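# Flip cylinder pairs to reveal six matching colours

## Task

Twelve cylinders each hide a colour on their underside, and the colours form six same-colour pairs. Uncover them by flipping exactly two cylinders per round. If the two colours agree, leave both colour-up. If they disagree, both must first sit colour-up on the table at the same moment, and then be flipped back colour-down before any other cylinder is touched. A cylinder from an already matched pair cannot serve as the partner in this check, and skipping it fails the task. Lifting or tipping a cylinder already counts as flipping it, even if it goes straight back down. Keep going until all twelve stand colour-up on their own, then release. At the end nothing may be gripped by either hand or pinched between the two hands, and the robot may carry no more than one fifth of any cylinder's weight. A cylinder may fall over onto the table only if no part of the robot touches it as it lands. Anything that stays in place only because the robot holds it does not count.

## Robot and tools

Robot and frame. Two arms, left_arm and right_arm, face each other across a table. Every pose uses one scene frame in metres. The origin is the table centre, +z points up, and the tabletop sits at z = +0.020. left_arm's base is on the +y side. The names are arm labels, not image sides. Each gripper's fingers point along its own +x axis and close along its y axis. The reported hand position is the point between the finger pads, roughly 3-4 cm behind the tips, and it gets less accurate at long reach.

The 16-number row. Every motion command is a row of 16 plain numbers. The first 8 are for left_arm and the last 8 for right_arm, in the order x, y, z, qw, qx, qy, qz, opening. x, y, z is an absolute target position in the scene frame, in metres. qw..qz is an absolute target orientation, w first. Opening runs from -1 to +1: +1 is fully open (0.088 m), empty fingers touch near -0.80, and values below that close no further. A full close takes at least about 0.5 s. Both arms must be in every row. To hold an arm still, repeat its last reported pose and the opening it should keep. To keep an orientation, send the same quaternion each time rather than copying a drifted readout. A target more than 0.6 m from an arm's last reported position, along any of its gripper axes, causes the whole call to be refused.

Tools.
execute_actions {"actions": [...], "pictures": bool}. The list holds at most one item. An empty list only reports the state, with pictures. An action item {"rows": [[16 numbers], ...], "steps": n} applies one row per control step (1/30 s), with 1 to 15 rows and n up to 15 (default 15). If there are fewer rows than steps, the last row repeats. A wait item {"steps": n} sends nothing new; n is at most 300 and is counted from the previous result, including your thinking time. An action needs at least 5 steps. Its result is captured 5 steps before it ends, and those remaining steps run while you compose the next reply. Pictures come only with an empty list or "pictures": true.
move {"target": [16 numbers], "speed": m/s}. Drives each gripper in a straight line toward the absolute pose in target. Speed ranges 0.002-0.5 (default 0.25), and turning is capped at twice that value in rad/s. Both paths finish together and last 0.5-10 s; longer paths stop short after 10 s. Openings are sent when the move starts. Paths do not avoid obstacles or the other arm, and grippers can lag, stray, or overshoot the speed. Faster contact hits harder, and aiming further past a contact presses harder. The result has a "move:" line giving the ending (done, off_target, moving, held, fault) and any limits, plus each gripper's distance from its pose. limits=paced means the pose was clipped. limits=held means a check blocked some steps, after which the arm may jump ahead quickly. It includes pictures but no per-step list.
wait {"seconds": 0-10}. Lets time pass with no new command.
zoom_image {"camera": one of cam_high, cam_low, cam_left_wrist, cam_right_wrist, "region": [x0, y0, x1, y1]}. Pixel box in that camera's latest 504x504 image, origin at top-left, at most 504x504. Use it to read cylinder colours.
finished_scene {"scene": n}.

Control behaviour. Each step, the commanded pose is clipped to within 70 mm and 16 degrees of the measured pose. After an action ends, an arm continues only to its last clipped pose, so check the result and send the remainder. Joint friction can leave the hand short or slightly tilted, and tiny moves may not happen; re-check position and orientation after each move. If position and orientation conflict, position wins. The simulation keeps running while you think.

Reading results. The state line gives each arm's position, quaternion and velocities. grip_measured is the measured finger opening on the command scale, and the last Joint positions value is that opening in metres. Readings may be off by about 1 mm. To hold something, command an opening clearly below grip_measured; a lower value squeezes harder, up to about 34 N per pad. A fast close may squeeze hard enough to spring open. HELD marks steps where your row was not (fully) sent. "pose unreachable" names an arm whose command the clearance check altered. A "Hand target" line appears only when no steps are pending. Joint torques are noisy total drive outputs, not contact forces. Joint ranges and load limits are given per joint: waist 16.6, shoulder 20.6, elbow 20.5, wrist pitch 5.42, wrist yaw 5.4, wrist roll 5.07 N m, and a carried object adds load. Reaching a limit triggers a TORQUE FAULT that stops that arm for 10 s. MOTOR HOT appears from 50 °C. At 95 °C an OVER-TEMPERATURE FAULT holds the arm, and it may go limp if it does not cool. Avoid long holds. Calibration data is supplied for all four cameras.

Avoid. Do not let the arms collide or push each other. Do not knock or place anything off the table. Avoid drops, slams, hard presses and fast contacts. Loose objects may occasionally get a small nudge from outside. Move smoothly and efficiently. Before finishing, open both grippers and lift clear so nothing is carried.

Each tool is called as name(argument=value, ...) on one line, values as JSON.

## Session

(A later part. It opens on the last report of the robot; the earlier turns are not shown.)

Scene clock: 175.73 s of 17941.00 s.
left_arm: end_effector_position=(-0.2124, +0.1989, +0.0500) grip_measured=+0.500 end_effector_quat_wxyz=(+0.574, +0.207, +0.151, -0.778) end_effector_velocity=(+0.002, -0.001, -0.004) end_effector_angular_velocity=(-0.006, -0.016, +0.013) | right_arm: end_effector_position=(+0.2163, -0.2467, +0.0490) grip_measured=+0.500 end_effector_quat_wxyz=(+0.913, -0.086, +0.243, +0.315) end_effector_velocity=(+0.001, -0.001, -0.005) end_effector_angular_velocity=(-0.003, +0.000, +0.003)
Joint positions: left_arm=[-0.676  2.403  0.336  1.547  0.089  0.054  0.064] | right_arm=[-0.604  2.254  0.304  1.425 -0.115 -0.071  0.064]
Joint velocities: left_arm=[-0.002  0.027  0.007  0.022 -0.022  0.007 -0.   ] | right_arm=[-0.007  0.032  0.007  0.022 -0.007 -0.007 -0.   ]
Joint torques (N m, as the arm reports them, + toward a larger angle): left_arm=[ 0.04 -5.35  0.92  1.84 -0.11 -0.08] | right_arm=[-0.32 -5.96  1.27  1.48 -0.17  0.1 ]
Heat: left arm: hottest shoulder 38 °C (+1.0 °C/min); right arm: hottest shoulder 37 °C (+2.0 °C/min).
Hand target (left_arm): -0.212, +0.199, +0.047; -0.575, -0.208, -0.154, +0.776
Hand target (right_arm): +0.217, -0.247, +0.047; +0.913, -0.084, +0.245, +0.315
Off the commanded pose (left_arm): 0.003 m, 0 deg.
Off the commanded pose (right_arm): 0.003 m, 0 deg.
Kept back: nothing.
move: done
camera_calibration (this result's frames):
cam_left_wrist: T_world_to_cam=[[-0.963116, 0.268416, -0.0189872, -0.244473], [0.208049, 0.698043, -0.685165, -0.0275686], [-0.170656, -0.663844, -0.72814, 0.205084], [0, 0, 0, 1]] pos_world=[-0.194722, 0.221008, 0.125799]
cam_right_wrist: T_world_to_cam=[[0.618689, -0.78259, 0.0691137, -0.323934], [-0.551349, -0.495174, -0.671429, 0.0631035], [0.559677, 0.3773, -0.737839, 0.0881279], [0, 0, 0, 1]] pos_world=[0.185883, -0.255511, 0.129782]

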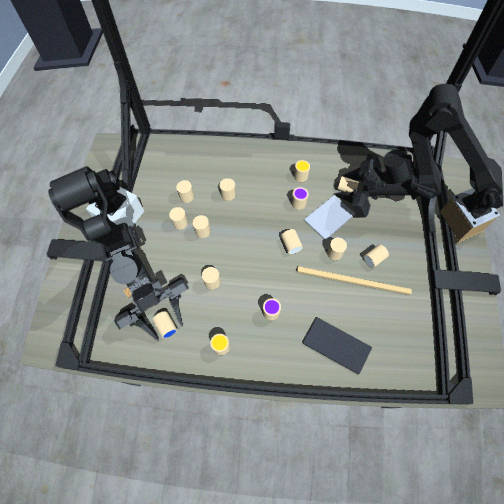

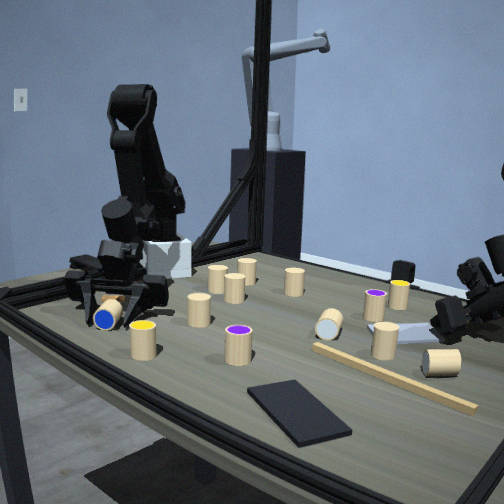

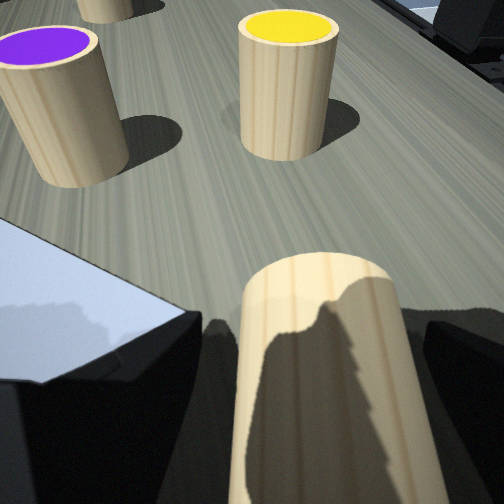

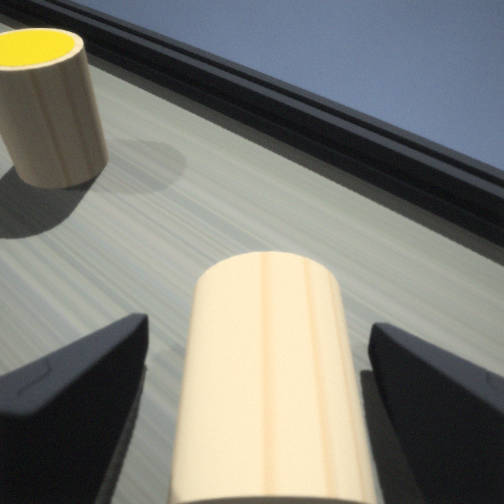

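move(target=[-0.212,0.199,0.047,0.575,0.208,0.154,-0.777,-0.3,0.217,-0.247,0.046,0.914,-0.084,0.245,0.315,-0.3])

move(target=[-0.19,0.2,0.14,0.48,0.5,0.37,-0.63,-0.3,0.222,-0.242,0.12,0.75,-0.198,0.576,0.259,-0.3], speed=0.35)

move(target=[0.08,0.24,0.145,0.7,0.27,0.58,-0.31,-0.3,0.229,-0.237,0.1,0.473,-0.282,0.819,0.163,-0.3], speed=0.35)

move(target=[0.15,0.3,0.1,0.47,0.296,0.814,-0.171,-0.3,0.229,-0.237,0.068,0.473,-0.282,0.819,0.163,-0.3], speed=0.3)

Scene clock: 177.37 s of 17941.00 s.
left_arm: end_effector_position=(-0.2124, +0.1987, +0.0498) grip_measured=+0.014 end_effector_quat_wxyz=(+0.574, +0.206, +0.151, -0.778) end_effector_velocity=(+0.000, +0.001, -0.001) end_effector_angular_velocity=(+0.008, +0.001, +0.008) | right_arm: end_effector_position=(+0.2166, -0.2465, +0.0488) grip_measured=+0.022 end_effector_quat_wxyz=(+0.914, -0.086, +0.242, +0.316) end_effector_velocity=(+0.001, -0.001, +0.002) end_effector_angular_velocity=(-0.014, -0.020, +0.002)
Joint positions: left_arm=[-0.676  2.406  0.337  1.55   0.088  0.054  0.04 ] | right_arm=[-0.604  2.259  0.305  1.432 -0.115 -0.071  0.04 ]
Joint velocities: left_arm=[-0.002 -0.002 -0.002 -0.007 -0.007 -0.007 -0.   ] | right_arm=[-0.002 -0.002 -0.002  0.007  0.007 -0.022 -0.   ]
Joint torques (N m, as the arm reports them, + toward a larger angle): left_arm=[ 0.11 -5.89  0.77  1.65 -0.08 -0.09] | right_arm=[-0.32 -5.79  1.23  1.45 -0.15  0.11]
Heat: left arm: hottest shoulder 38 °C (+1.0 °C/min); right arm: hottest shoulder 37 °C (+2.0 °C/min).
Hand target (left_arm): -0.212, +0.199, +0.047; -0.575, -0.208, -0.154, +0.776
Hand target (right_arm): +0.217, -0.247, +0.046; +0.913, -0.084, +0.245, +0.315
Off the commanded pose (left_arm): 0.003 m, 0 deg.
Off the commanded pose (right_arm): 0.003 m, 0 deg.
Kept back: nothing.
move: done
camera_calibration (this result's frames):
cam_left_wrist: T_world_to_cam=[[-0.963291, 0.267755, -0.0194506, -0.244238], [0.207689, 0.69736, -0.685969, -0.0275573], [-0.170108, -0.664827, -0.72737, 0.205109], [0, 0, 0, 1]] pos_world=[-0.194658, 0.220975, 0.125536]
cam_right_wrist: T_world_to_cam=[[0.618795, -0.782491, 0.0692919, -0.323925], [-0.549702, -0.494336, -0.673394, 0.0631953], [0.561178, 0.378603, -0.73603, 0.0875625], [0, 0, 0, 1]] pos_world=[0.186044, -0.25538, 0.129449]

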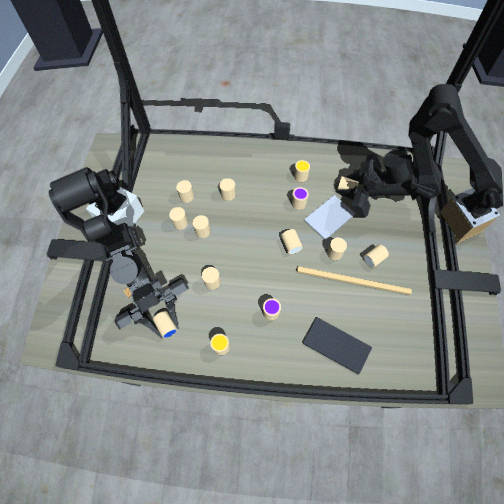

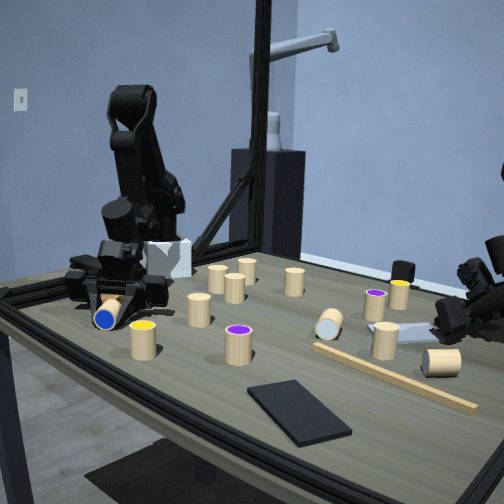

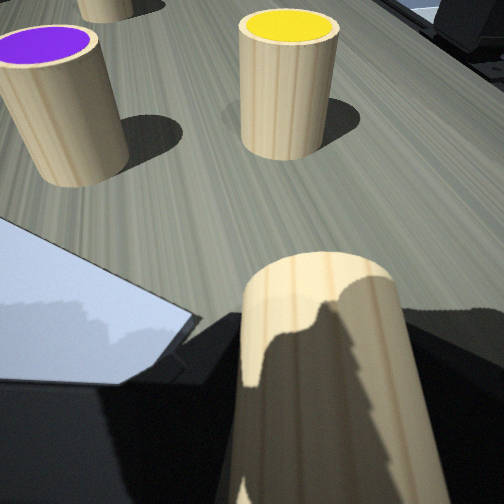

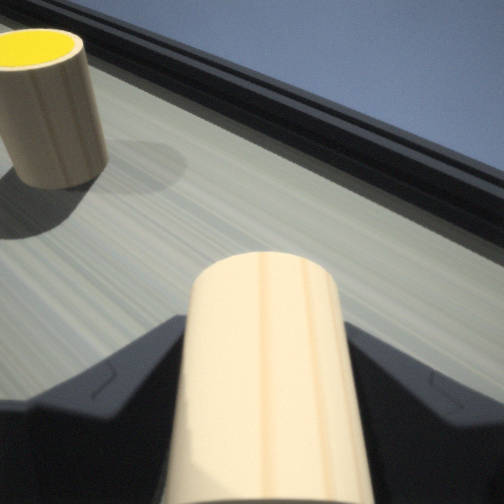

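Scene clock: 179.17 s of 17941.00 s.
left_arm: end_effector_position=(-0.1910, +0.2016, +0.1402) grip_measured=+0.013 end_effector_quat_wxyz=(+0.478, +0.493, +0.369, -0.627) end_effector_velocity=(-0.002, +0.002, +0.003) end_effector_angular_velocity=(+0.019, +0.009, +0.017) | right_arm: end_effector_position=(+0.2214, -0.2432, +0.1199) grip_measured=+0.022 end_effector_quat_wxyz=(+0.751, -0.194, +0.575, +0.261) end_effector_velocity=(+0.004, -0.002, +0.002) end_effector_angular_velocity=(-0.009, -0.010, +0.012)
Joint positions: left_arm=[-0.646  1.747  0.954 -0.535  0.018  0.106  0.04 ] | right_arm=[-0.567  1.775  0.989 -0.519 -0.033 -0.089  0.04 ]
Joint velocities: left_arm=[-0.002 -0.002  0.017 -0.037  0.007 -0.022  0.   ] | right_arm=[-0.007  0.002  0.012 -0.007  0.007 -0.022 -0.   ]
Joint torques (N m, as the arm reports them, + toward a larger angle): left_arm=[ 0.19 -6.18  5.98  0.57 -0.09  0.14] | right_arm=[ 0.3  -7.29  6.87  0.33  0.01 -0.2 ]
Heat: left arm: hottest shoulder 37 °C (+0.0 °C/min); right arm: hottest shoulder 36 °C (+1.0 °C/min).
Hand target (left_arm): -0.190, +0.199, +0.140; -0.478, -0.495, -0.369, +0.625
Hand target (right_arm): +0.223, -0.242, +0.119; +0.749, -0.198, +0.576, +0.262
Off the commanded pose (left_arm): 0.002 m, 1 deg.
Off the commanded pose (right_arm): 0.001 m, 1 deg.
Kept back: nothing.
move: done
camera_calibration (this result's frames):
cam_left_wrist: T_world_to_cam=[[-0.963914, 0.263178, -0.0401011, -0.219028], [0.260895, 0.963836, 0.0543578, -0.11933], [0.0529566, 0.041934, -0.997716, 0.214439], [0, 0, 0, 1]] pos_world=[-0.191347, 0.163665, 0.211652]
cam_right_wrist: T_world_to_cam=[[0.65199, -0.757369, 0.0360831, -0.326517], [-0.758153, -0.650517, 0.0450738, 0.037339], [-0.0106648, -0.0567441, -0.998332, 0.188109], [0, 0, 0, 1]] pos_world=[0.2432, -0.21233, 0.197894]

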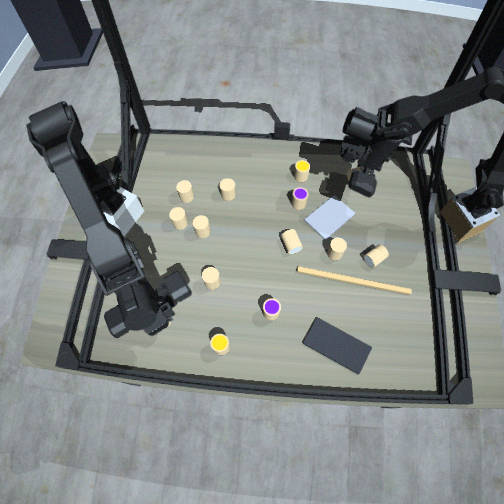

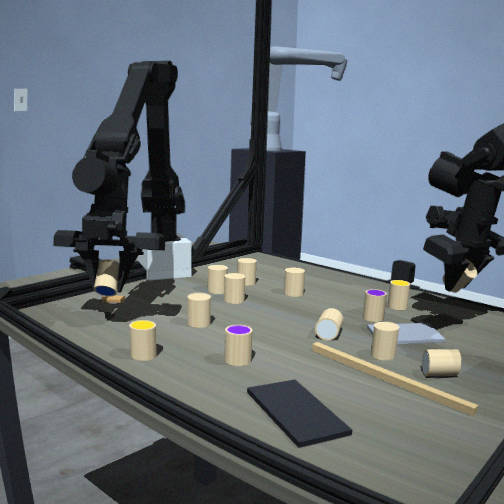

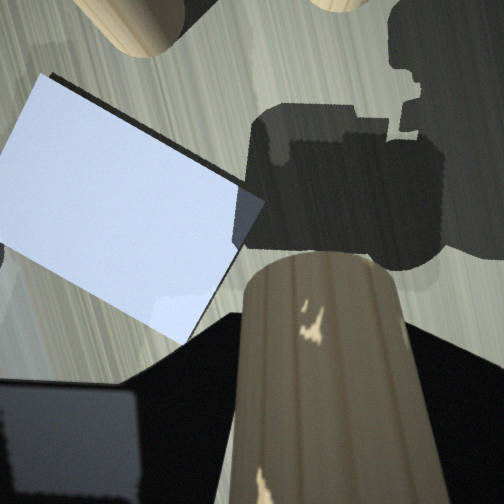

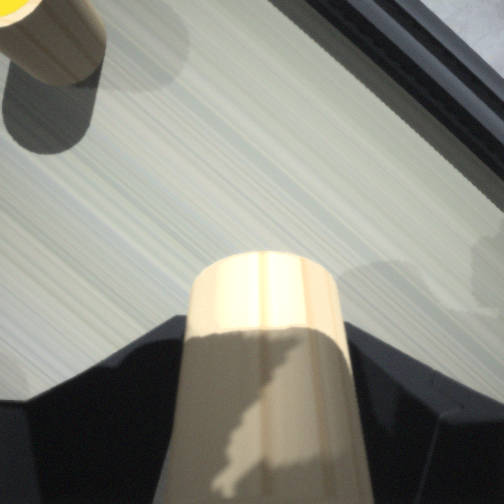

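Scene clock: 181.10 s of 17941.00 s.
left_arm: end_effector_position=(+0.0794, +0.2407, +0.1459) grip_measured=+0.014 end_effector_quat_wxyz=(+0.704, +0.271, +0.576, -0.315) end_effector_velocity=(+0.003, +0.002, +0.003) end_effector_angular_velocity=(+0.009, -0.001, +0.016) | right_arm: end_effector_position=(+0.2296, -0.2373, +0.1043) grip_measured=+0.022 end_effector_quat_wxyz=(+0.477, -0.279, +0.816, +0.170) end_effector_velocity=(-0.001, -0.001, +0.002) end_effector_angular_velocity=(-0.007, +0.028, +0.000)
Joint positions: left_arm=[ 0.138  1.858  1.134 -0.659 -0.037 -0.091  0.04 ] | right_arm=[-0.541  2.446  1.894 -1.528  0.025 -0.068  0.04 ]
Joint velocities: left_arm=[ 0.007  0.002  0.017 -0.022 -0.007 -0.007 -0.   ] | right_arm=[-0.002  0.017  0.027 -0.037 -0.007 -0.007 -0.   ]
Joint torques (N m, as the arm reports them, + toward a larger angle): left_arm=[ 0.15 -7.19  6.13  0.45 -0.16 -0.02] | right_arm=[  0.27 -10.55   5.72  -0.92   0.05   0.17]
Heat: left arm: hottest shoulder 37 °C (+0.0 °C/min); right arm: hottest shoulder 37 °C (+2.0 °C/min).
Hand target (left_arm): +0.083, +0.240, +0.145; +0.705, +0.270, +0.578, -0.311
Hand target (right_arm): +0.229, -0.237, +0.101; +0.472, -0.281, +0.819, +0.166
Off the commanded pose (left_arm): 0.001 m, 1 deg.
Off the commanded pose (right_arm): 0.004 m, 1 deg.
Kept back: nothing.
move: done
camera_calibration (this result's frames):
cam_left_wrist: T_world_to_cam=[[-0.750945, -0.658347, -0.0515837, 0.238128], [-0.659563, 0.743891, 0.107717, -0.109634], [-0.0325426, 0.114912, -0.992842, 0.192746], [0, 0, 0, 1]] pos_world=[0.112783, 0.216178, 0.215459]
cam_right_wrist: T_world_to_cam=[[0.667383, -0.744597, -0.0132314, -0.322233], [-0.501374, -0.462377, 0.731322, -0.0377862], [-0.550658, -0.481438, -0.681904, 0.163169], [0, 0, 0, 1]] pos_world=[0.285958, -0.178849, 0.134636]

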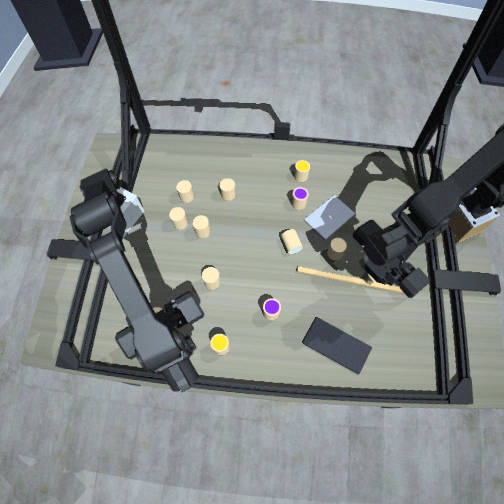

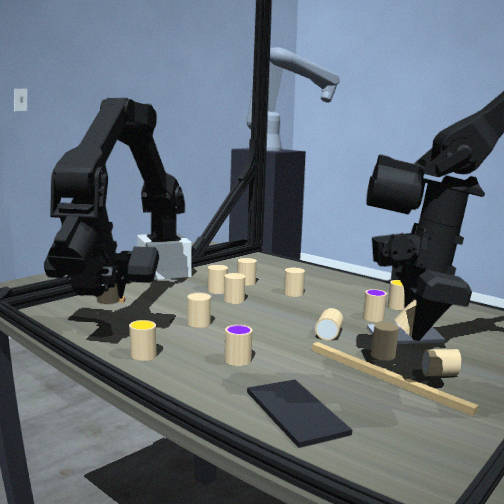

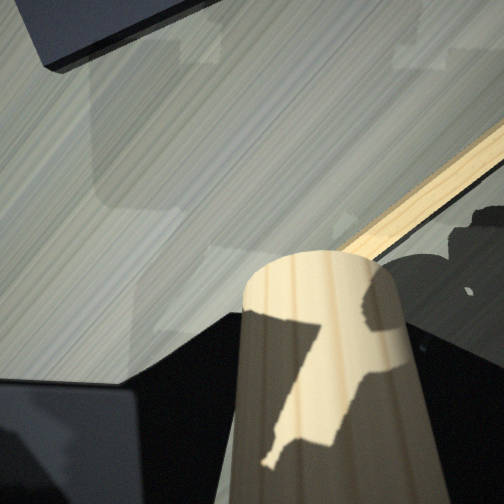

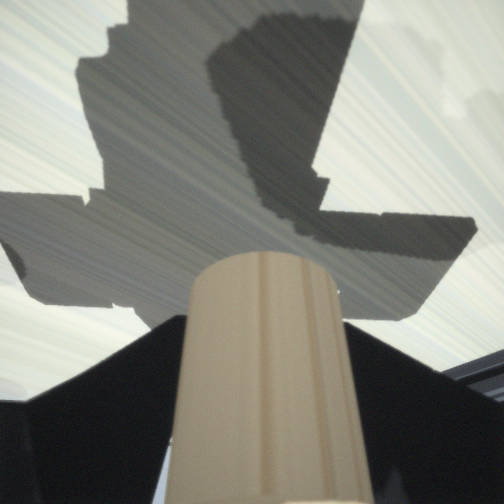

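Scene clock: 182.87 s of 17941.00 s.
left_arm: end_effector_position=(+0.1495, +0.2999, +0.1026) grip_measured=+0.014 end_effector_quat_wxyz=(+0.477, +0.292, +0.811, -0.170) end_effector_velocity=(-0.003, +0.003, +0.003) end_effector_angular_velocity=(+0.044, +0.018, -0.012) | right_arm: end_effector_position=(+0.2322, -0.2357, +0.0744) grip_measured=+0.022 end_effector_quat_wxyz=(+0.481, -0.280, +0.814, +0.167) end_effector_velocity=(-0.004, -0.002, +0.004) end_effector_angular_velocity=(+0.009, +0.027, -0.011)
Joint positions: left_arm=[ 0.406  2.513  1.922 -1.489 -0.005  0.003  0.04 ] | right_arm=[-0.539  2.497  1.867 -1.443  0.03  -0.062  0.04 ]
Joint velocities: left_arm=[-0.007  0.017  0.027 -0.051 -0.022 -0.007 -0.   ] | right_arm=[-0.007 -0.007 -0.002 -0.022 -0.022 -0.007 -0.   ]
Joint torques (N m, as the arm reports them, + toward a larger angle): left_arm=[  0.09 -10.14   5.1   -0.64  -0.16   0.1 ] | right_arm=[  0.28 -10.78   3.5   -0.54   0.04   0.17]
Heat: left arm: hottest shoulder 37 °C (+0.0 °C/min); right arm: hottest shoulder 37 °C (+2.0 °C/min).
Hand target (left_arm): +0.150, +0.301, +0.098; +0.472, +0.295, +0.814, -0.169
Hand target (right_arm): +0.229, -0.237, +0.068; +0.473, -0.282, +0.819, +0.163
Off the commanded pose (left_arm): 0.003 m, 1 deg.
Off the commanded pose (right_arm): 0.007 m, 1 deg.
Kept back: nothing.
move: done
camera_calibration (this result's frames):
cam_left_wrist: T_world_to_cam=[[-0.648936, -0.760191, -0.031486, 0.340834], [-0.540843, 0.431793, 0.721833, -0.0898767], [-0.535136, 0.485453, -0.69135, 0.0782491], [0, 0, 0, 1]] pos_world=[0.214444, 0.259921, 0.129705]
cam_right_wrist: T_world_to_cam=[[0.6664, -0.745572, -0.00584894, -0.323678], [-0.509145, -0.460781, 0.726947, -0.011342], [-0.544687, -0.481459, -0.686668, 0.143937], [0, 0, 0, 1]] pos_world=[0.288325, -0.177252, 0.105189]

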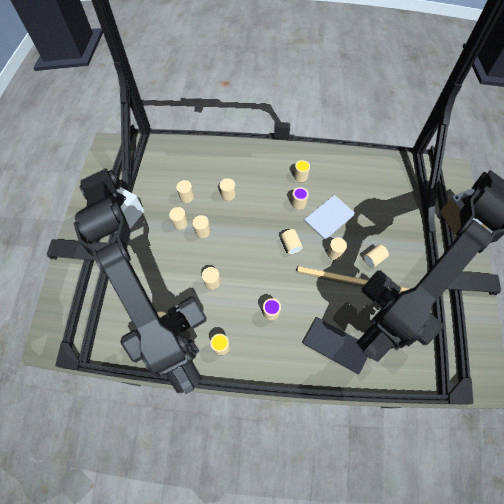

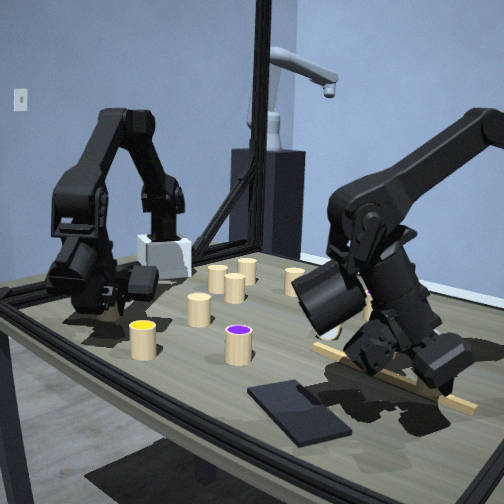

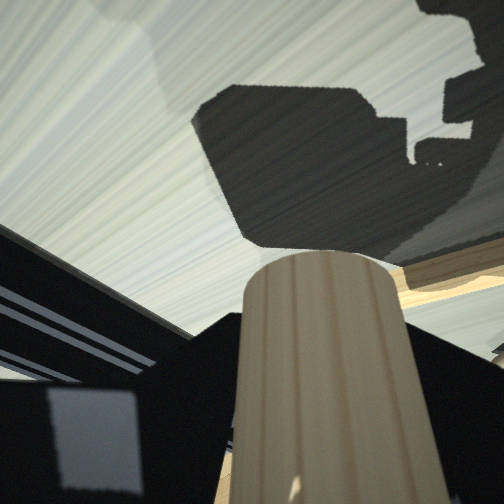

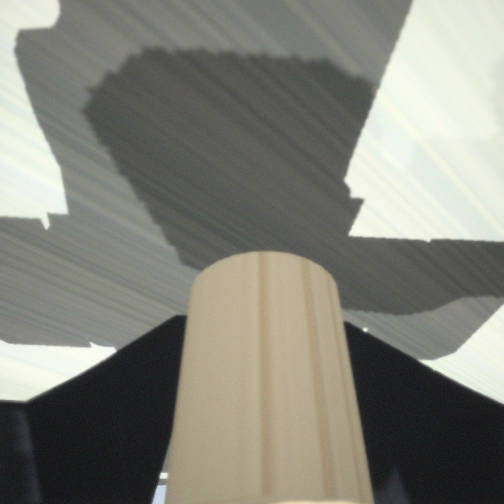

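move(target=[0.18,0.3,0.085,0.47,0.296,0.814,-0.171,-0.3,0.229,-0.237,0.052,0.473,-0.282,0.819,0.163,-0.3], speed=0.06)

move(target=[0.18,0.3,0.053,0.47,0.296,0.814,-0.171,-0.3,0.229,-0.237,0.052,0.473,-0.282,0.819,0.163,0.3], speed=0.05)

Scene clock: 184.07 s of 17941.00 s.
left_arm: end_effector_position=(+0.1790, +0.2991, +0.0896) grip_measured=+0.014 end_effector_quat_wxyz=(+0.475, +0.294, +0.811, -0.172) end_effector_velocity=(+0.001, -0.003, +0.002) end_effector_angular_velocity=(+0.003, -0.012, -0.005) | right_arm: end_effector_position=(+0.2321, -0.2356, +0.0591) grip_measured=+0.022 end_effector_quat_wxyz=(+0.480, -0.280, +0.814, +0.167) end_effector_velocity=(-0.004, -0.002, +0.003) end_effector_angular_velocity=(+0.001, +0.028, +0.013)
Joint positions: left_arm=[ 0.445  2.646  2.124 -1.56  -0.024  0.043  0.04 ] | right_arm=[-0.539  2.526  1.855 -1.404  0.03  -0.062  0.04 ]
Joint velocities: left_arm=[-0.007  0.002  0.017 -0.007 -0.007 -0.007 -0.   ] | right_arm=[-0.002 -0.002 -0.002 -0.022 -0.007 -0.022 -0.   ]
Joint torques (N m, as the arm reports them, + toward a larger angle): left_arm=[  0.42 -10.57   5.35  -0.66  -0.17   0.15] | right_arm=[  0.29 -10.66   3.38  -0.42   0.04   0.17]
Heat: left arm: hottest shoulder 38 °C (+1.0 °C/min); right arm: hottest shoulder 37 °C (+2.0 °C/min).
Hand target (left_arm): +0.180, +0.300, +0.085; +0.471, +0.296, +0.813, -0.171
Hand target (right_arm): +0.229, -0.237, +0.052; +0.473, -0.282, +0.819, +0.163
Off the commanded pose (left_arm): 0.005 m, 1 deg.
Off the commanded pose (right_arm): 0.008 m, 1 deg.
joint sent to its limit (left arm) — the command would take joint 4 (wrist pitch) past its lower limit, so that joint was sent only as far as its limit.
Kept back: nothing.
move: done
camera_calibration (this result's frames):
cam_left_wrist: T_world_to_cam=[[-0.65311, -0.756726, -0.028505, 0.358313], [-0.535831, 0.435208, 0.723519, -0.0663086], [-0.5351, 0.487811, -0.689716, 0.0846394], [0, 0, 0, 1]] pos_world=[0.243778, 0.258715, 0.116566]
cam_right_wrist: T_world_to_cam=[[0.666676, -0.745323, -0.00605272, -0.323629], [-0.50805, -0.460353, 0.727984, -0.000462045], [-0.545369, -0.482255, -0.685567, 0.133433], [0, 0, 0, 1]] pos_world=[0.288291, -0.177072, 0.0898546]

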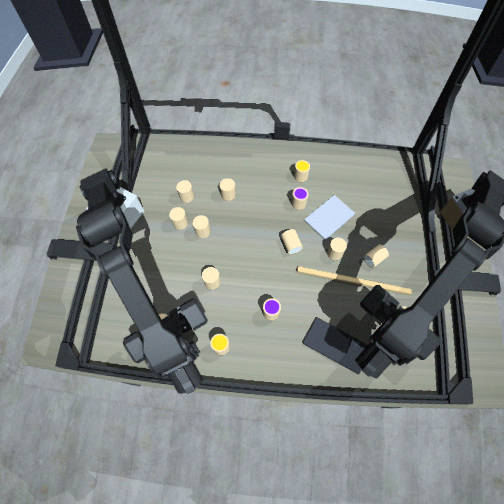

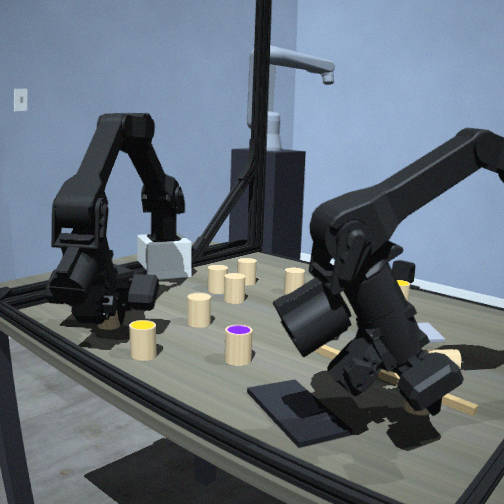

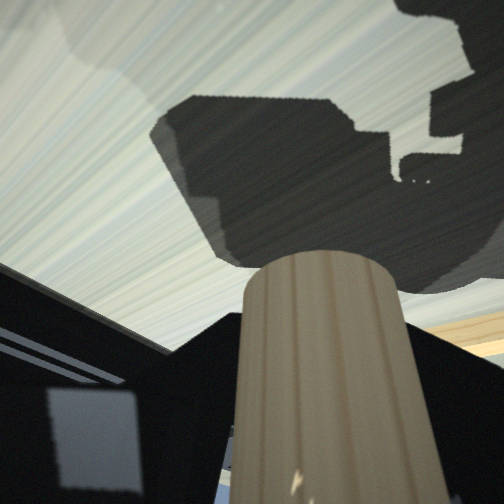

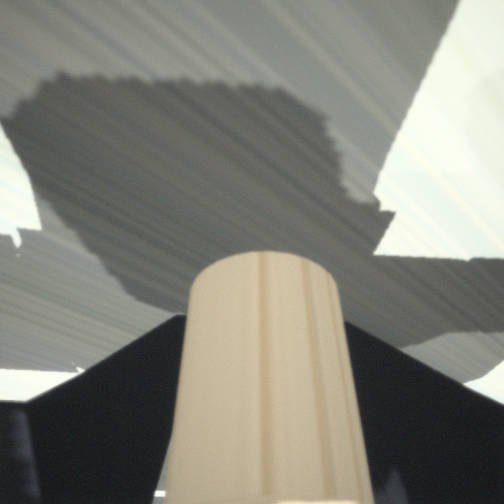

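Scene clock: 185.17 s of 17941.00 s.
left_arm: end_effector_position=(+0.1820, +0.2968, +0.0603) grip_measured=+0.014 end_effector_quat_wxyz=(+0.478, +0.293, +0.810, -0.173) end_effector_velocity=(-0.000, +0.000, +0.002) end_effector_angular_velocity=(+0.015, -0.009, +0.013) | right_arm: end_effector_position=(+0.2324, -0.2354, +0.0588) grip_measured=+0.300 end_effector_quat_wxyz=(+0.481, -0.280, +0.814, +0.167) end_effector_velocity=(-0.004, -0.000, +0.001) end_effector_angular_velocity=(-0.004, +0.012, -0.008)
Joint positions: left_arm=[ 0.445  2.706  2.125 -1.493 -0.024  0.043  0.04 ] | right_arm=[-0.539  2.526  1.855 -1.402  0.03  -0.062  0.054]
Joint velocities: left_arm=[-0.002 -0.002  0.002 -0.007 -0.007 -0.022 -0.   ] | right_arm=[ 0.002 -0.002 -0.007 -0.007 -0.007  0.007 -0.   ]
Joint torques (N m, as the arm reports them, + toward a larger angle): left_arm=[ -0.1  -11.07   3.78  -0.27  -0.15   0.13] | right_arm=[  0.26 -10.64   3.55  -0.51   0.04   0.17]
Heat: left arm: hottest shoulder 38 °C (+0.0 °C/min); right arm: hottest shoulder 37 °C (+1.0 °C/min).
Hand target (left_arm): +0.180, +0.300, +0.053; +0.470, +0.296, +0.814, -0.171
Hand target (right_arm): +0.229, -0.237, +0.052; +0.473, -0.282, +0.819, +0.163
Off the commanded pose (left_arm): 0.008 m, 1 deg.
Off the commanded pose (right_arm): 0.008 m, 1 deg.
Kept back: nothing.
move: done
camera_calibration (this result's frames):
cam_left_wrist: T_world_to_cam=[[-0.652953, -0.756845, -0.0289538, 0.357761], [-0.539784, 0.438191, 0.718765, -0.0423338], [-0.531306, 0.484948, -0.69465, 0.0676284], [0, 0, 0, 1]] pos_world=[0.246682, 0.256524, 0.0877647]
cam_right_wrist: T_world_to_cam=[[0.666684, -0.745318, -0.00584894, -0.323685], [-0.508969, -0.460976, 0.726947, 0.000116285], [-0.544503, -0.481667, -0.686668, 0.133432], [0, 0, 0, 1]] pos_world=[0.288509, -0.176925, 0.0896455]

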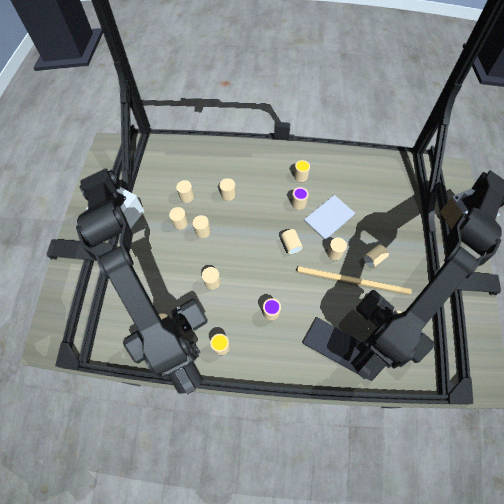

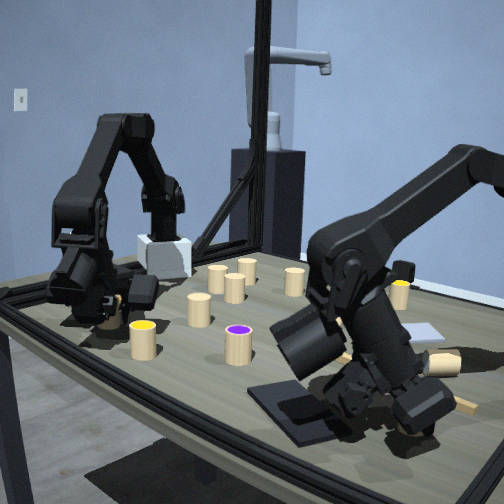

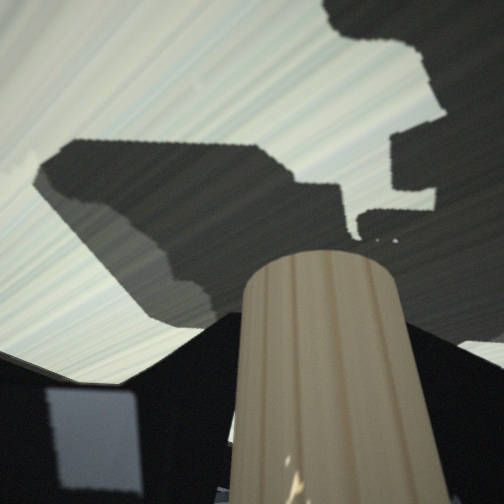

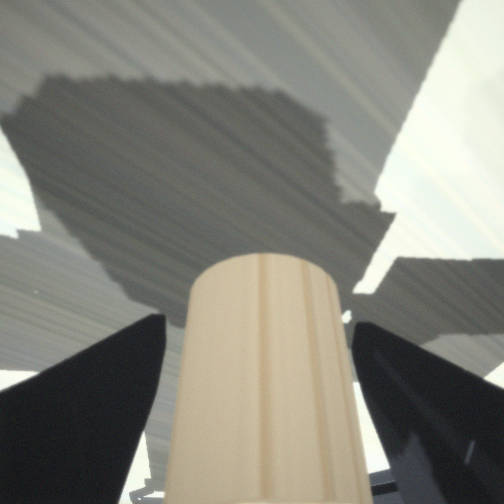

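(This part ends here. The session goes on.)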